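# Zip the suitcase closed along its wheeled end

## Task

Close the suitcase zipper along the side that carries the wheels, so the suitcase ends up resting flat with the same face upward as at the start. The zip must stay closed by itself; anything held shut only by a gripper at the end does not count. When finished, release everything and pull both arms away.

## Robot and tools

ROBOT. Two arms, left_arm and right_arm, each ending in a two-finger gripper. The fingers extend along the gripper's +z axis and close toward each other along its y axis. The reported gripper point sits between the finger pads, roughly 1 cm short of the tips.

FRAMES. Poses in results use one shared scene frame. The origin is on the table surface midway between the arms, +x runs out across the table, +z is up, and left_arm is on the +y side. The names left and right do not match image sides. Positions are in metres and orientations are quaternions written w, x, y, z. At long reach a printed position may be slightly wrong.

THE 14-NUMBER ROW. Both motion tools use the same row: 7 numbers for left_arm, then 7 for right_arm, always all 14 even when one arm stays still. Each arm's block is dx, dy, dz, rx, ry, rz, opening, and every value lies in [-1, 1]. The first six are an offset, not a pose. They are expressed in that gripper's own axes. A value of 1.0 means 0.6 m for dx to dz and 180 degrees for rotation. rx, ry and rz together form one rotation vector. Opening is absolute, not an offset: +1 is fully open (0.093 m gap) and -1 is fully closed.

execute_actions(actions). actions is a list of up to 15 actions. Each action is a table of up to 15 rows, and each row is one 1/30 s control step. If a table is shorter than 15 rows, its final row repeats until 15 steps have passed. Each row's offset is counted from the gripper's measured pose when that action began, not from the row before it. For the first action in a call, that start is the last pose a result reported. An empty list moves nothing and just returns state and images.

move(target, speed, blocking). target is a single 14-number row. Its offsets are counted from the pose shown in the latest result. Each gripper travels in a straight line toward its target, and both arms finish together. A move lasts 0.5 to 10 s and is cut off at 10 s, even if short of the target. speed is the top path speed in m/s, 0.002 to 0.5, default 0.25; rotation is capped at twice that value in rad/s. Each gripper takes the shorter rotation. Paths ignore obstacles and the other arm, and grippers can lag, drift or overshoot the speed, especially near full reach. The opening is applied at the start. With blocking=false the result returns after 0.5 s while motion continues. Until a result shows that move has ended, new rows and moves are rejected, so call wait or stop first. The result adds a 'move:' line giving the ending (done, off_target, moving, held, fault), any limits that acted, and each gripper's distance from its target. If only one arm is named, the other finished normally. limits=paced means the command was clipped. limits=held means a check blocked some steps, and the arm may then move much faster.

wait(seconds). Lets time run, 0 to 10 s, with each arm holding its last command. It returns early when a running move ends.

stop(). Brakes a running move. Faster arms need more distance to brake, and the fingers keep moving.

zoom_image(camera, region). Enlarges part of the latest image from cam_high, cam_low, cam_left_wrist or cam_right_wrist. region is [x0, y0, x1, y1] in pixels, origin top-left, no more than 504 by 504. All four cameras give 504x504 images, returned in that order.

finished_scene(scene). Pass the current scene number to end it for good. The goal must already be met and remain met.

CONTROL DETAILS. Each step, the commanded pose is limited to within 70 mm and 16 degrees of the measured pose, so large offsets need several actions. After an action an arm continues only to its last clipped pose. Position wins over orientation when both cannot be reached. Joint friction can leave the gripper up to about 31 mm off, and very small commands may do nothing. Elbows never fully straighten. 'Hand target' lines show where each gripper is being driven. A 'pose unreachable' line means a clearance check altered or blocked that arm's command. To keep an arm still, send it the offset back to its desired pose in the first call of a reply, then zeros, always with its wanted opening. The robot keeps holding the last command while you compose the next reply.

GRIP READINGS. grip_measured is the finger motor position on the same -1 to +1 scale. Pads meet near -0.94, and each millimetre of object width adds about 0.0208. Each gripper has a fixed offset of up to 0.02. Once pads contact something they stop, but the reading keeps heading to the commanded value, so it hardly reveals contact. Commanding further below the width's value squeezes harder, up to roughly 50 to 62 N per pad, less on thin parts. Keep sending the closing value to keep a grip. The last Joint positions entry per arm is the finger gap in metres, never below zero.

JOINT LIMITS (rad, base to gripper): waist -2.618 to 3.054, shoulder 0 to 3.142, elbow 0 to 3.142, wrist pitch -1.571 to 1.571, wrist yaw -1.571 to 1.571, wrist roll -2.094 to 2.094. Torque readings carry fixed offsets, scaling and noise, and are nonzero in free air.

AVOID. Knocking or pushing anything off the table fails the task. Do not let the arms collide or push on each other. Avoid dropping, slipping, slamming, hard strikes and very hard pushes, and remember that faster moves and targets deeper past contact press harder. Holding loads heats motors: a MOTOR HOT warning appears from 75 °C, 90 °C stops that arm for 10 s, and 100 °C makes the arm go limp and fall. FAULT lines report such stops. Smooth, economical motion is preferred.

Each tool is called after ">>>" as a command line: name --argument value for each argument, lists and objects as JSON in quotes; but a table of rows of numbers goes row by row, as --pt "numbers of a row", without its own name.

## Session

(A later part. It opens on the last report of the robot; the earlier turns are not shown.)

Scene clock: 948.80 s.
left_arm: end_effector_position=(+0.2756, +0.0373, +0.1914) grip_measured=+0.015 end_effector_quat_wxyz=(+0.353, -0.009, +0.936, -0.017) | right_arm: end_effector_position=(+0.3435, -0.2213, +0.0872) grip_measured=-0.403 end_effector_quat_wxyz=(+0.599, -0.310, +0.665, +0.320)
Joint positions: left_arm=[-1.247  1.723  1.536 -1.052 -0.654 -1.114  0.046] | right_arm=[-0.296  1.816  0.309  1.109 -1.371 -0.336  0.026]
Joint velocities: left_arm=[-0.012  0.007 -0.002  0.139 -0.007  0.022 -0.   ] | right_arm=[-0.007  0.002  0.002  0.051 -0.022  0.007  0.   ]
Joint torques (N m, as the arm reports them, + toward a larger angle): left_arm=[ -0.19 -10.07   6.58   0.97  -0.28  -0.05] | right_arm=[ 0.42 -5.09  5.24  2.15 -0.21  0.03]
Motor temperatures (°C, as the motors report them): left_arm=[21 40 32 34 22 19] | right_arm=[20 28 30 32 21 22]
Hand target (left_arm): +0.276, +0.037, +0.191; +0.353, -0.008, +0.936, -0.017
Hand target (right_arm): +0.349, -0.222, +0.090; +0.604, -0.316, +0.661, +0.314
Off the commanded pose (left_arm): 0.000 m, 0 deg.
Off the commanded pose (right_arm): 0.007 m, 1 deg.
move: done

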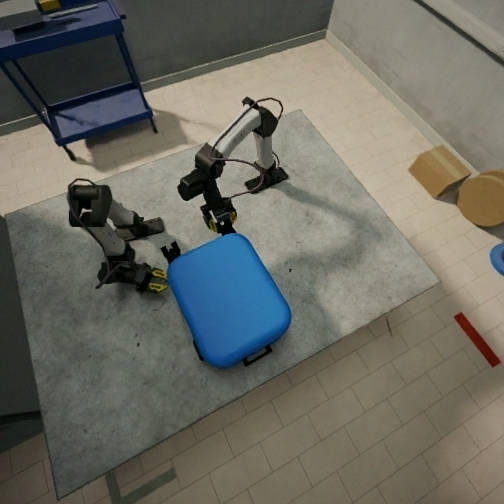

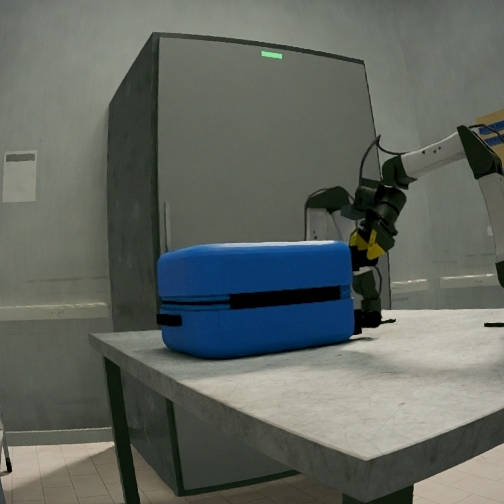

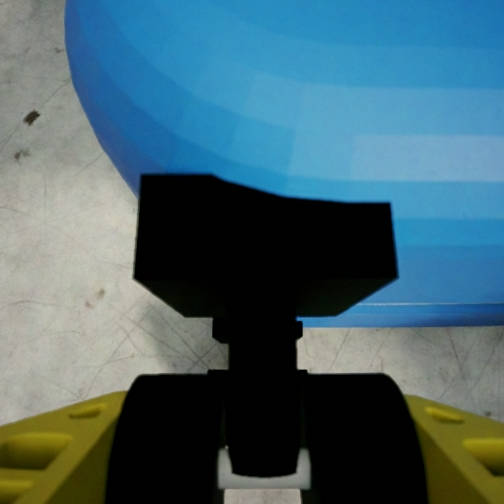

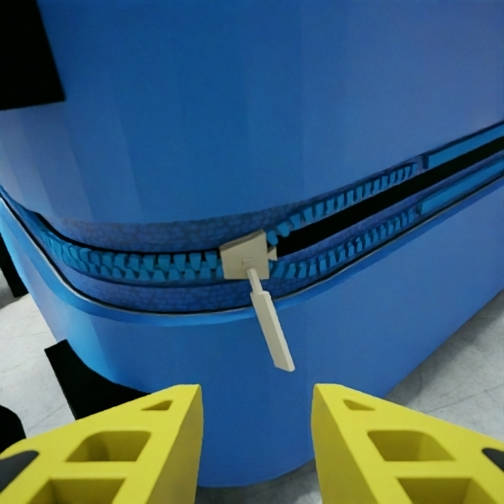

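>>> move --target '[0,0,0,0,0,0,-0.1, -0.015,-0.008,0.04,0,0,0,-0.4]' --speed 0.03

Scene clock: 952.10 s.
left_arm: end_effector_position=(+0.2756, +0.0373, +0.1914) grip_measured=+0.015 end_effector_quat_wxyz=(+0.353, -0.009, +0.936, -0.017) | right_arm: end_effector_position=(+0.3520, -0.2042, +0.0894) grip_measured=-0.403 end_effector_quat_wxyz=(+0.590, -0.302, +0.671, +0.332)
Joint positions: left_arm=[-1.247  1.723  1.536 -1.052 -0.654 -1.114  0.046] | right_arm=[-0.213  1.832  0.309  1.203 -1.299 -0.219  0.026]
Joint velocities: left_arm=[-0.007  0.022  0.012 -0.007 -0.037 -0.007  0.001] | right_arm=[-0.002  0.017 -0.002 -0.037 -0.051 -0.037  0.   ]
Joint torques (N m, as the arm reports them, + toward a larger angle): left_arm=[ -0.07 -10.23   6.51   0.97  -0.32   0.08] | right_arm=[ 0.64 -5.33  6.04  2.34  0.02 -0.01]
Motor temperatures (°C, as the motors report them): left_arm=[21 40 32 34 22 19] | right_arm=[20 28 30 32 21 22]
Hand target (left_arm): +0.276, +0.037, +0.191; +0.353, -0.009, +0.936, -0.017
Hand target (right_arm): +0.362, -0.205, +0.094; +0.599, -0.310, +0.665, +0.320
Off the commanded pose (left_arm): 0.000 m, 0 deg.
Off the commanded pose (right_arm): 0.012 m, 2 deg.
move: off_target (right_arm)

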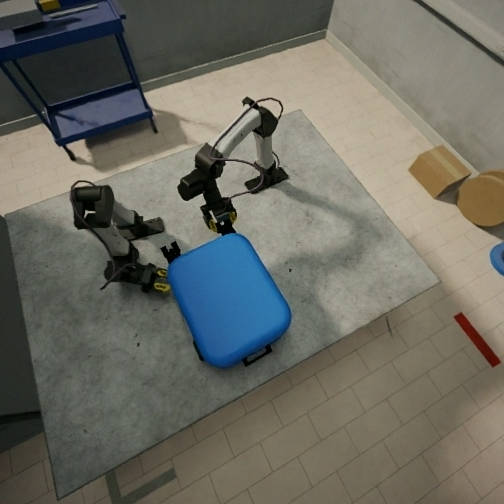

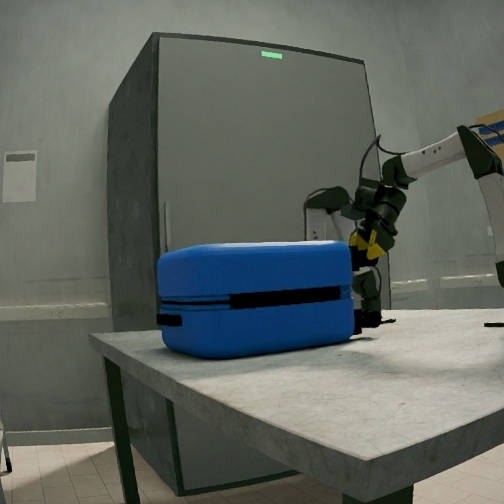

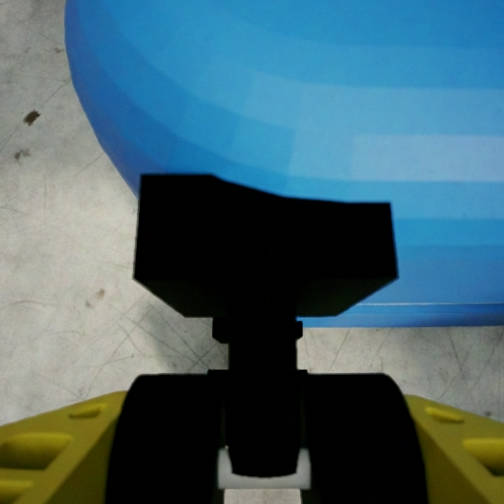

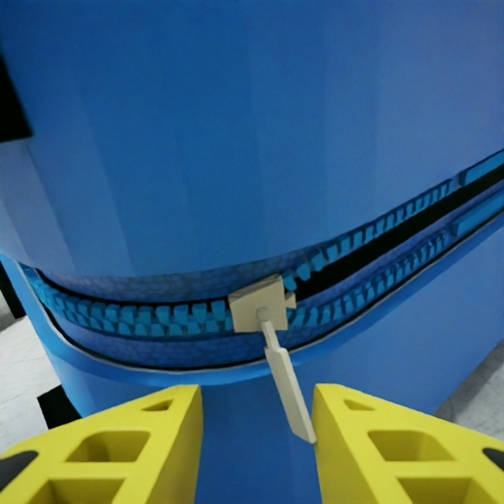

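>>> move --target '[0,0,0,0,0,0,-0.1, -0.02,-0.028,0.03,0,0,0,-0.4]' --speed 0.03

Scene clock: 960.07 s.
left_arm: end_effector_position=(+0.2790, +0.0402, +0.1919) grip_measured=+0.015 end_effector_quat_wxyz=(+0.355, -0.017, +0.935, -0.015) | right_arm: end_effector_position=(+0.3608, -0.1998, +0.0904) grip_measured=-0.403 end_effector_quat_wxyz=(+0.577, -0.291, +0.679, +0.349)
Joint positions: left_arm=[-1.238  1.723  1.536 -1.054 -0.66  -1.122  0.046] | right_arm=[-0.185  1.833  0.347  1.158 -1.283 -0.176  0.026]
Joint velocities: left_arm=[ 0.002  0.002  0.007 -0.007 -0.022 -0.007 -0.   ] | right_arm=[ 0.002  0.002 -0.007  0.037 -0.022  0.051  0.001]
Joint torques (N m, as the arm reports them, + toward a larger angle): left_arm=[ -0.77 -10.22   6.49   0.92  -0.25   0.12] | right_arm=[ 1.27 -5.66  7.58  2.33  0.18  0.04]
Motor temperatures (°C, as the motors report them): left_arm=[21 40 33 34 22 19] | right_arm=[20 28 30 33 21 22]
Hand target (left_arm): +0.276, +0.037, +0.191; +0.353, -0.009, +0.936, -0.017
Hand target (right_arm): +0.376, -0.200, +0.098; +0.590, -0.302, +0.671, +0.332
Off the commanded pose (left_arm): 0.005 m, 1 deg.
Off the commanded pose (right_arm): 0.018 m, 3 deg.
move: off_target (right_arm)

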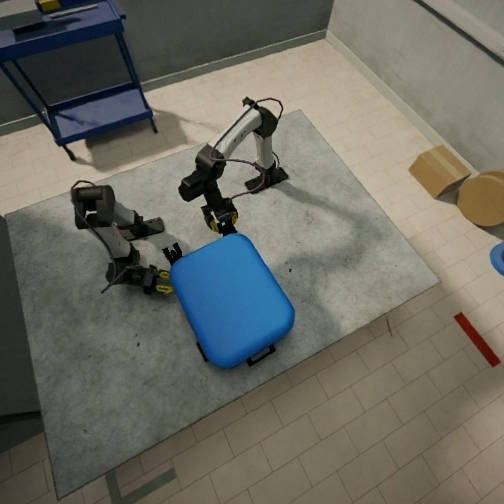

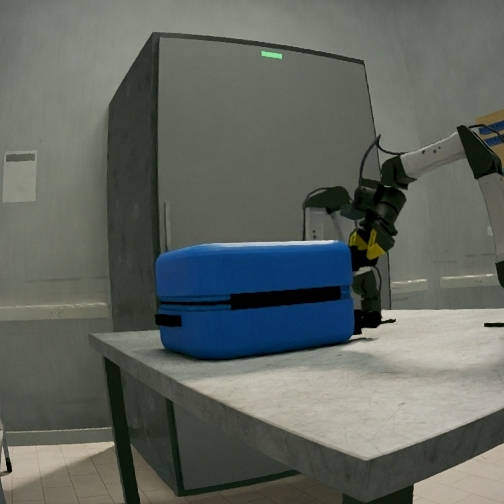

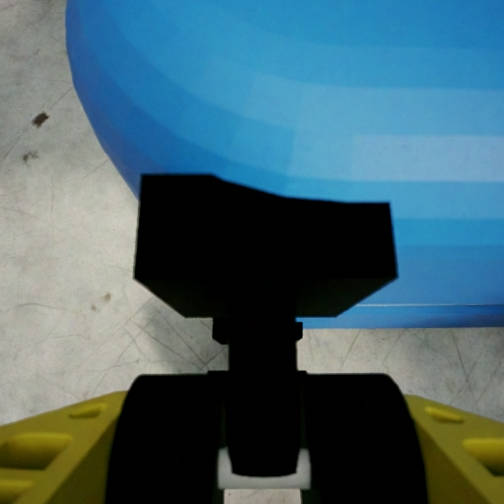

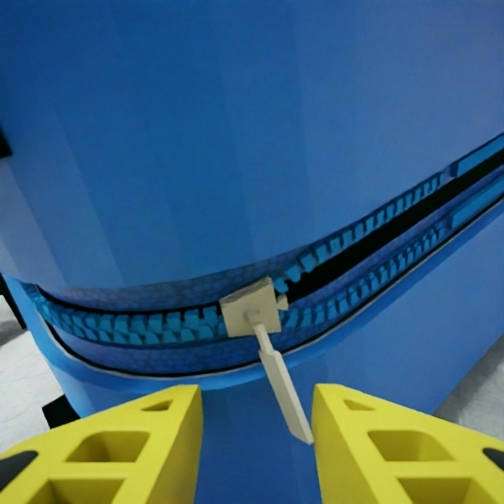

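>>> move --target '[0.033,0,0.035,0,0,0,-0.1, 0,0,-0.003,0,0,0,-1]' --speed 0.04

Scene clock: 964.37 s.
left_arm: end_effector_position=(+0.2807, +0.0420, +0.1899) grip_measured=+0.015 end_effector_quat_wxyz=(+0.374, -0.015, +0.927, -0.017) | right_arm: end_effector_position=(+0.3597, -0.1992, +0.0905) grip_measured=-0.979 end_effector_quat_wxyz=(+0.576, -0.293, +0.677, +0.352)
Joint positions: left_arm=[-1.245  1.701  1.482 -0.996 -0.696 -1.109  0.046] | right_arm=[-0.186  1.833  0.347  1.156 -1.292 -0.178  0.   ]
Joint velocities: left_arm=[-0.017  0.002  0.002  0.037  0.007 -0.007  0.   ] | right_arm=[-0.002  0.002 -0.007 -0.037 -0.037  0.007  0.   ]
Joint torques (N m, as the arm reports them, + toward a larger angle): left_arm=[-0.02 -8.    2.72  1.37 -0.01 -0.3 ] | right_arm=[-0.63 -6.93  3.98  1.98 -0.2  -0.11]
Motor temperatures (°C, as the motors report them): left_arm=[21 40 33 34 22 19] | right_arm=[20 28 30 33 21 22]
Hand target (left_arm): +0.278, +0.041, +0.164; +0.354, -0.018, +0.935, -0.013
Hand target (right_arm): +0.360, -0.201, +0.091; +0.577, -0.291, +0.679, +0.349
Off the commanded pose (left_arm): 0.027 m, 2 deg.
Off the commanded pose (right_arm): 0.002 m, 0 deg.
move: off_target (left_arm)

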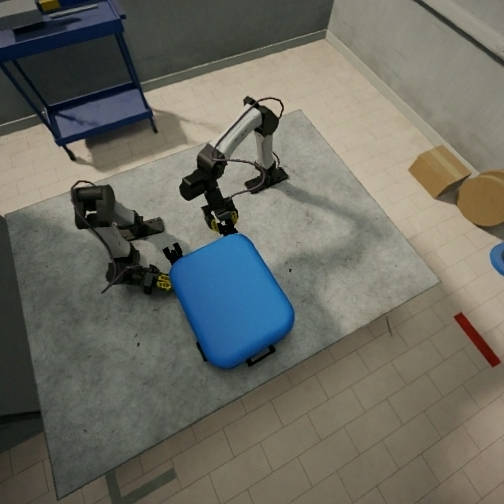

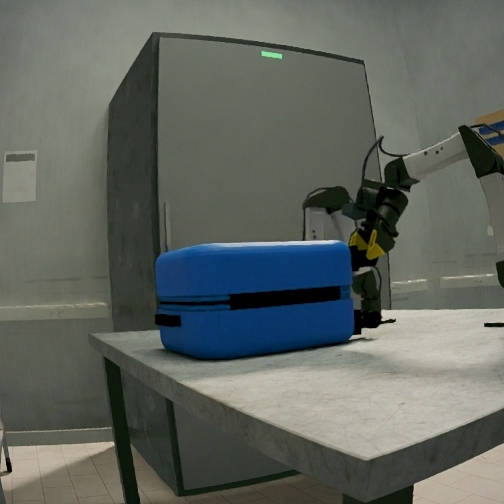

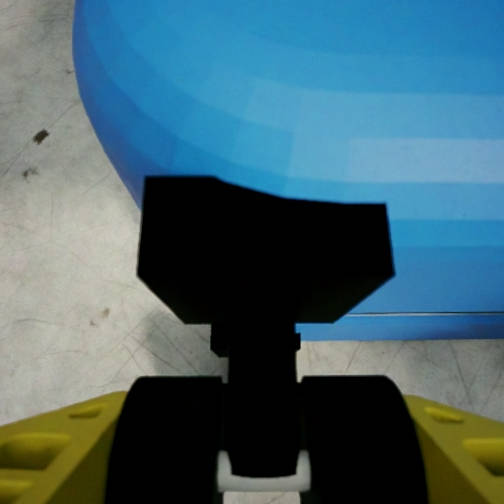

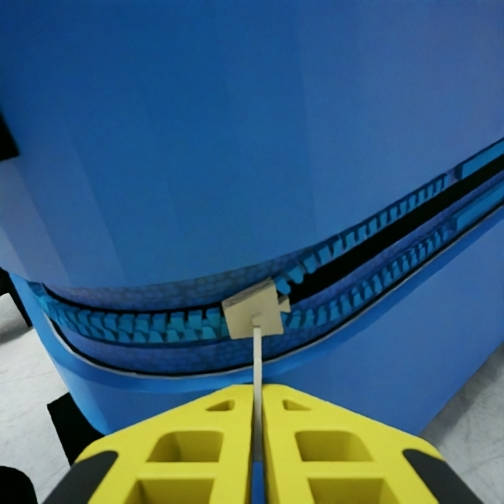

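>>> move --target '[0.04,0,0.028,0,0,0,-0.1, -0.005,-0.075,0.006,0,0,0,-1]' --speed 0.04

Scene clock: 979.60 s.
left_arm: end_effector_position=(+0.2808, +0.0421, +0.1901) grip_measured=+0.015 end_effector_quat_wxyz=(+0.401, -0.016, +0.916, -0.020) | right_arm: end_effector_position=(+0.3789, -0.2059, +0.0898) grip_measured=-0.979 end_effector_quat_wxyz=(+0.568, -0.316, +0.658, +0.381)
Joint positions: left_arm=[-1.263  1.683  1.431 -0.938 -0.752 -1.107  0.046] | right_arm=[-0.197  1.921  0.488  1.068 -1.388 -0.215  0.   ]
Joint velocities: left_arm=[ 0.012 -0.007 -0.007 -0.022 -0.037  0.081 -0.001] | right_arm=[-0.012 -0.012  0.012  0.022 -0.037 -0.037  0.   ]
Joint torques (N m, as the arm reports them, + toward a larger angle): left_arm=[-0.02 -7.89  2.66  1.29  0.14 -0.3 ] | right_arm=[-1.66 -6.19  7.11  1.76  0.54 -0.06]
Motor temperatures (°C, as the motors report them): left_arm=[21 39 31 34 22 19] | right_arm=[20 29 29 32 21 22]
Hand target (left_arm): +0.275, +0.042, +0.162; +0.374, -0.016, +0.927, -0.015
Hand target (right_arm): +0.397, -0.223, +0.087; +0.577, -0.293, +0.677, +0.352
Off the commanded pose (left_arm): 0.029 m, 3 deg.
Off the commanded pose (right_arm): 0.026 m, 5 deg.
move: off_target (left_arm, right_arm)

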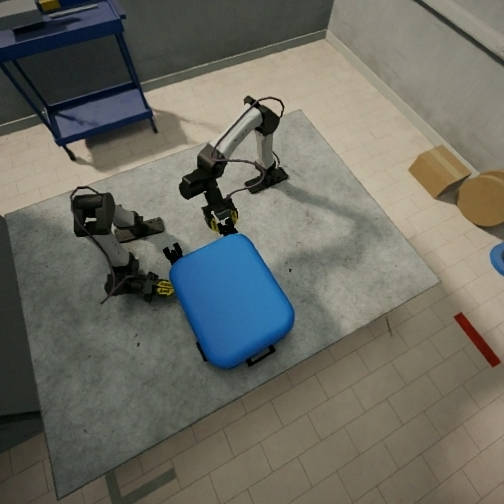

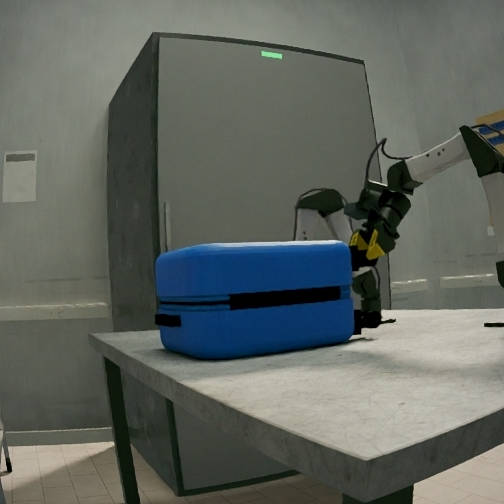

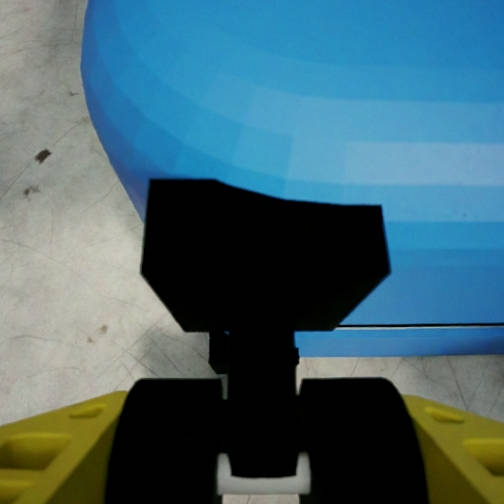

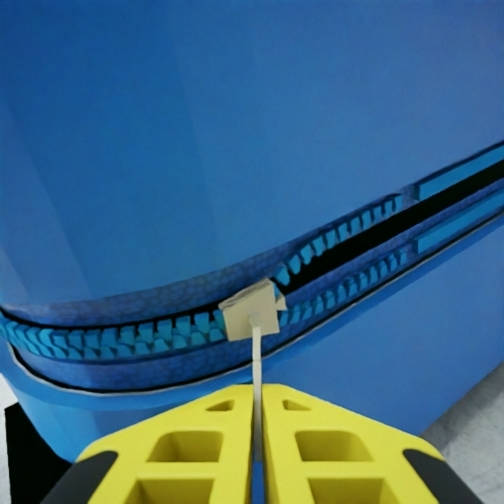

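>>> move --target '[0.04,0,0.024,0,0.015,0,-0.1, -0.014,-0.093,0.04,0.025,0,0,-1]' --speed 0.04

Scene clock: 985.90 s.
left_arm: end_effector_position=(+0.2856, +0.0438, +0.1906) grip_measured=+0.015 end_effector_quat_wxyz=(+0.412, -0.022, +0.911, -0.019) | right_arm: end_effector_position=(+0.4112, -0.2029, +0.0902) grip_measured=-0.979 end_effector_quat_wxyz=(+0.563, -0.321, +0.651, +0.394)
Joint positions: left_arm=[-1.258  1.681  1.418 -0.914 -0.776 -1.106  0.046] | right_arm=[-0.154  2.02   0.624  1.106 -1.378 -0.132  0.   ]
Joint velocities: left_arm=[ 0.012 -0.002 -0.007 -0.051 -0.037 -0.022  0.   ] | right_arm=[-0.002  0.007  0.007  0.139  0.051 -0.022  0.   ]
Joint torques (N m, as the arm reports them, + toward a larger angle): left_arm=[-0.86 -8.66  3.13  1.2   0.26 -0.27] | right_arm=[-0.03 -7.17  7.87  2.01  1.15  0.13]
Motor temperatures (°C, as the motors report them): left_arm=[21 39 31 34 22 19] | right_arm=[20 29 29 32 21 22]
Hand target (left_arm): +0.275, +0.042, +0.164; +0.379, -0.017, +0.925, -0.018
Hand target (right_arm): +0.437, -0.215, +0.089; +0.579, -0.294, +0.672, +0.356
Off the commanded pose (left_arm): 0.030 m, 4 deg.
Off the commanded pose (right_arm): 0.031 m, 6 deg.
move: off_target (left_arm, right_arm)

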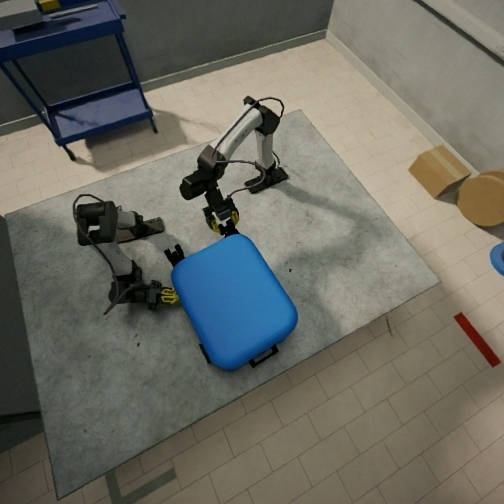

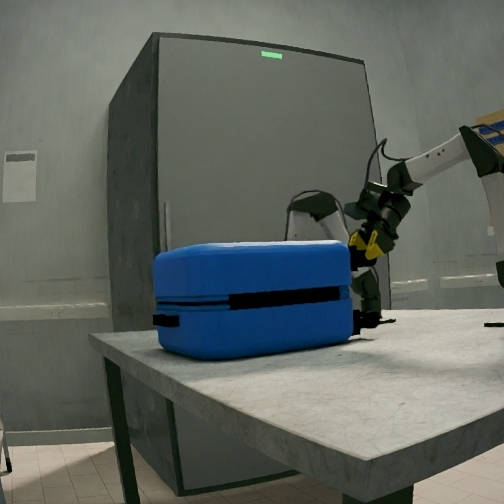

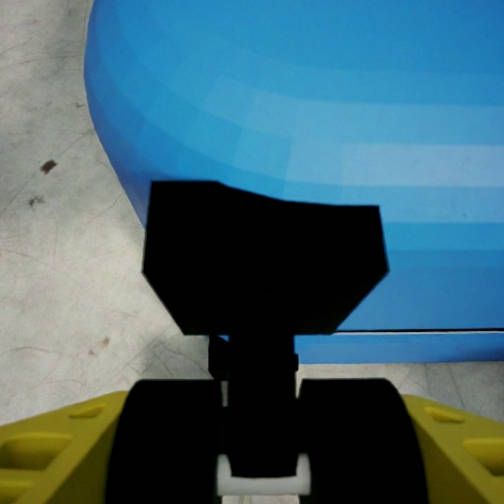

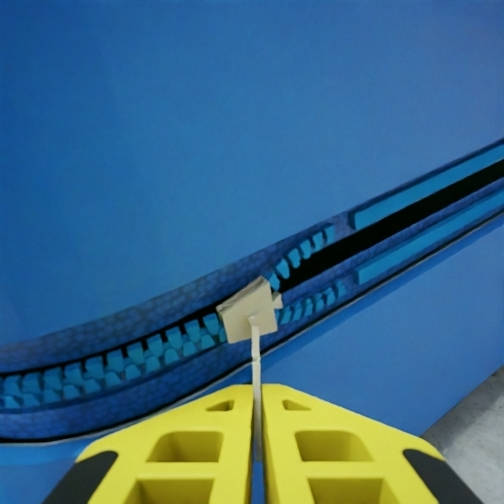

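>>> execute_actions --actions '[[[0,0,0,0,0,0,1, 0,0,0,0,0,0,-0.5]]]'

>>> move --target '[0.0,0.08,-0.2,0,0,0,1, -0.05,0.03,-0.17,0,0,0,-0.5]' --speed 0.15

Scene clock: 990.00 s.
left_arm: end_effector_position=(+0.2859, +0.0440, +0.1912) grip_measured=+0.998 end_effector_quat_wxyz=(+0.414, -0.023, +0.910, -0.018) | right_arm: end_effector_position=(+0.4137, -0.2068, +0.0894) grip_measured=-0.503 end_effector_quat_wxyz=(+0.566, -0.315, +0.656, +0.387)
Joint positions: left_arm=[-1.258  1.681  1.419 -0.914 -0.779 -1.105  0.093] | right_arm=[-0.16   2.02   0.624  1.107 -1.363 -0.132  0.021]
Joint velocities: left_arm=[-0.007 -0.012 -0.022 -0.022  0.081 -0.022 -0.001] | right_arm=[-0.002 -0.002 -0.007 -0.022  0.022  0.007  0.   ]
Joint torques (N m, as the arm reports them, + toward a larger angle): left_arm=[-0.27 -9.8   6.61  1.04 -0.33 -0.01] | right_arm=[ 0.21 -8.88  4.56  2.   -0.39 -0.08]
Motor temperatures (°C, as the motors report them): left_arm=[21 38 31 34 22 19] | right_arm=[20 29 30 32 22 22]
Hand target (left_arm): +0.286, +0.044, +0.191; +0.412, -0.022, +0.911, -0.019
Hand target (right_arm): +0.411, -0.203, +0.090; +0.563, -0.321, +0.651, +0.394
Off the commanded pose (left_arm): 0.001 m, 0 deg.
Off the commanded pose (right_arm): 0.005 m, 1 deg.

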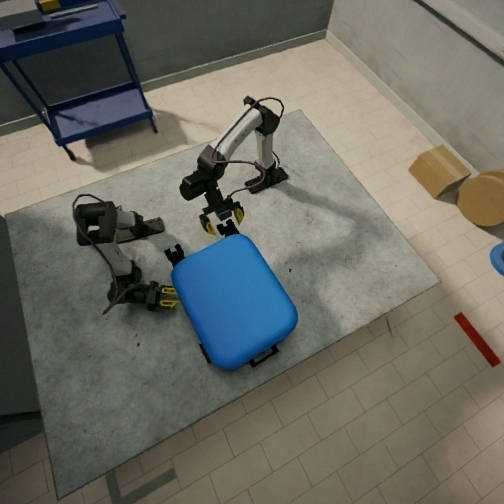

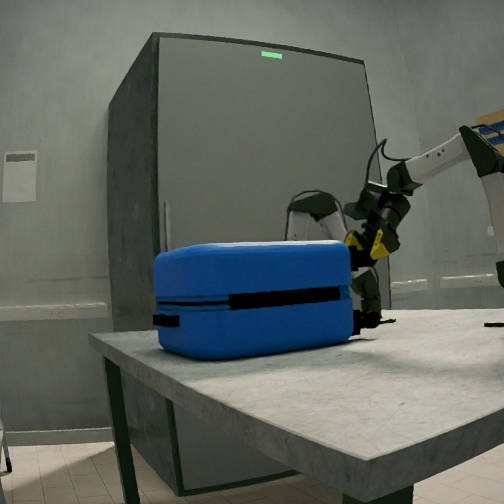

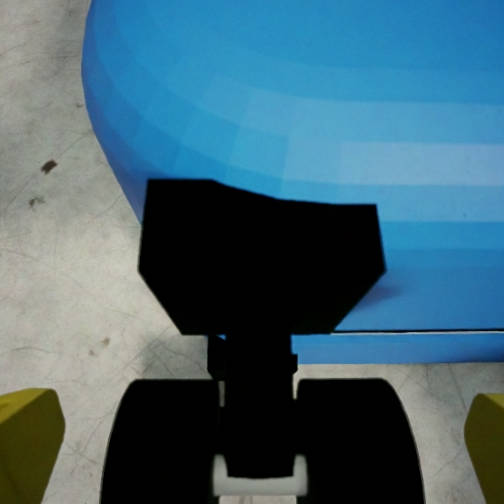

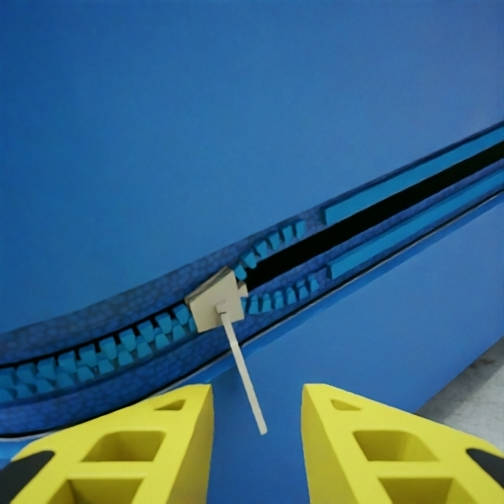

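Scene clock: 991.53 s.
left_arm: end_effector_position=(+0.1951, +0.0904, +0.2613) grip_measured=+0.998 end_effector_quat_wxyz=(+0.409, -0.024, +0.912, -0.015) | right_arm: end_effector_position=(+0.3607, -0.2888, +0.1288) grip_measured=-0.503 end_effector_quat_wxyz=(+0.613, -0.269, +0.656, +0.348)
Joint positions: left_arm=[-1.519  1.549  1.588 -1.496 -0.836 -1.481  0.093] | right_arm=[-0.488  1.771  0.521  0.849 -1.557 -0.274  0.021]
Joint velocities: left_arm=[-0.012  0.002 -0.032 -0.051 -0.022 -0.022 -0.001] | right_arm=[ 0.017  0.002  0.017 -0.022  0.066  0.037  0.001]
Joint torques (N m, as the arm reports them, + toward a larger angle): left_arm=[-0.58 -7.78  6.94  0.31 -0.45 -0.07] | right_arm=[-0.64 -8.36  3.33  1.67 -0.37 -0.08]
Motor temperatures (°C, as the motors report them): left_arm=[21 38 31 34 22 19] | right_arm=[20 30 29 32 22 22]
Hand target (left_arm): +0.194, +0.093, +0.267; +0.411, -0.024, +0.911, -0.017
Hand target (right_arm): +0.354, -0.286, +0.127; +0.610, -0.262, +0.658, +0.355
Off the commanded pose (left_arm): 0.007 m, 1 deg.
Off the commanded pose (right_arm): 0.009 m, 9 deg.
joint sent to its limit (right arm) — the command would take joint 5 (wrist yaw) past its lower limit, so that joint was sent only as far as its limit.
move: off_target (right_arm)

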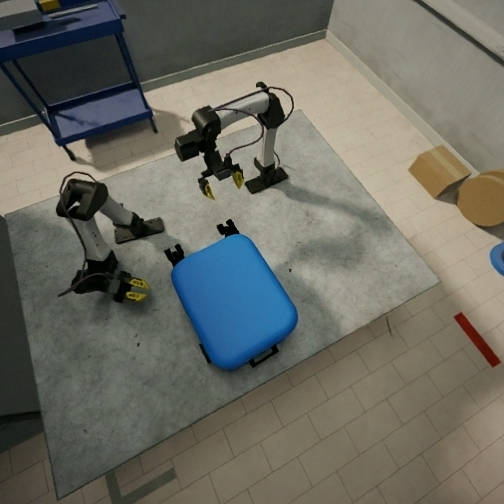

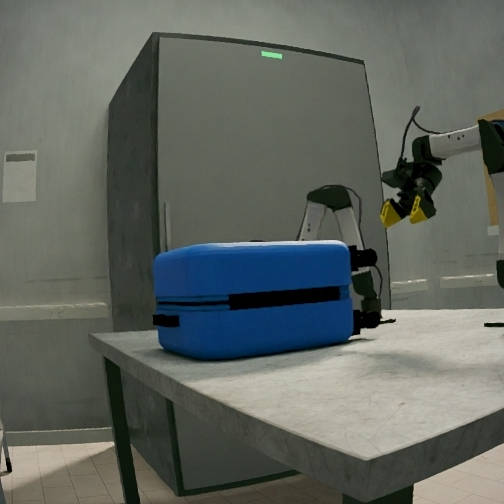

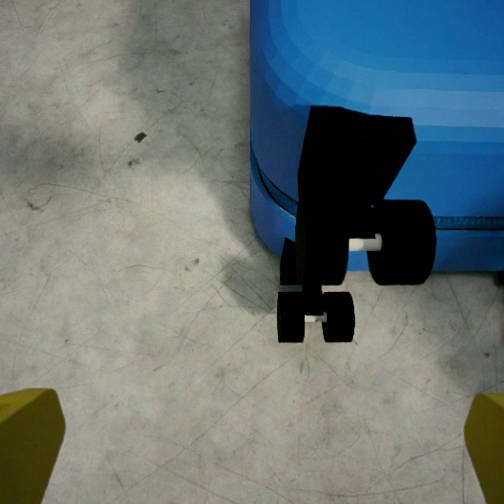

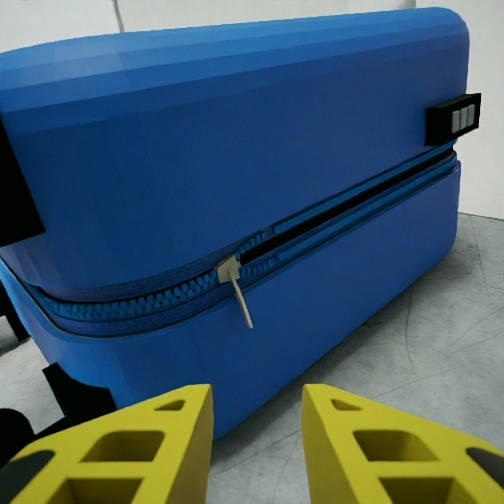

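Both arms are clear of the suitcase, and the zip is closed past the far corner.

>>> finished_scene --scene 1

The scene is finished: the task was done.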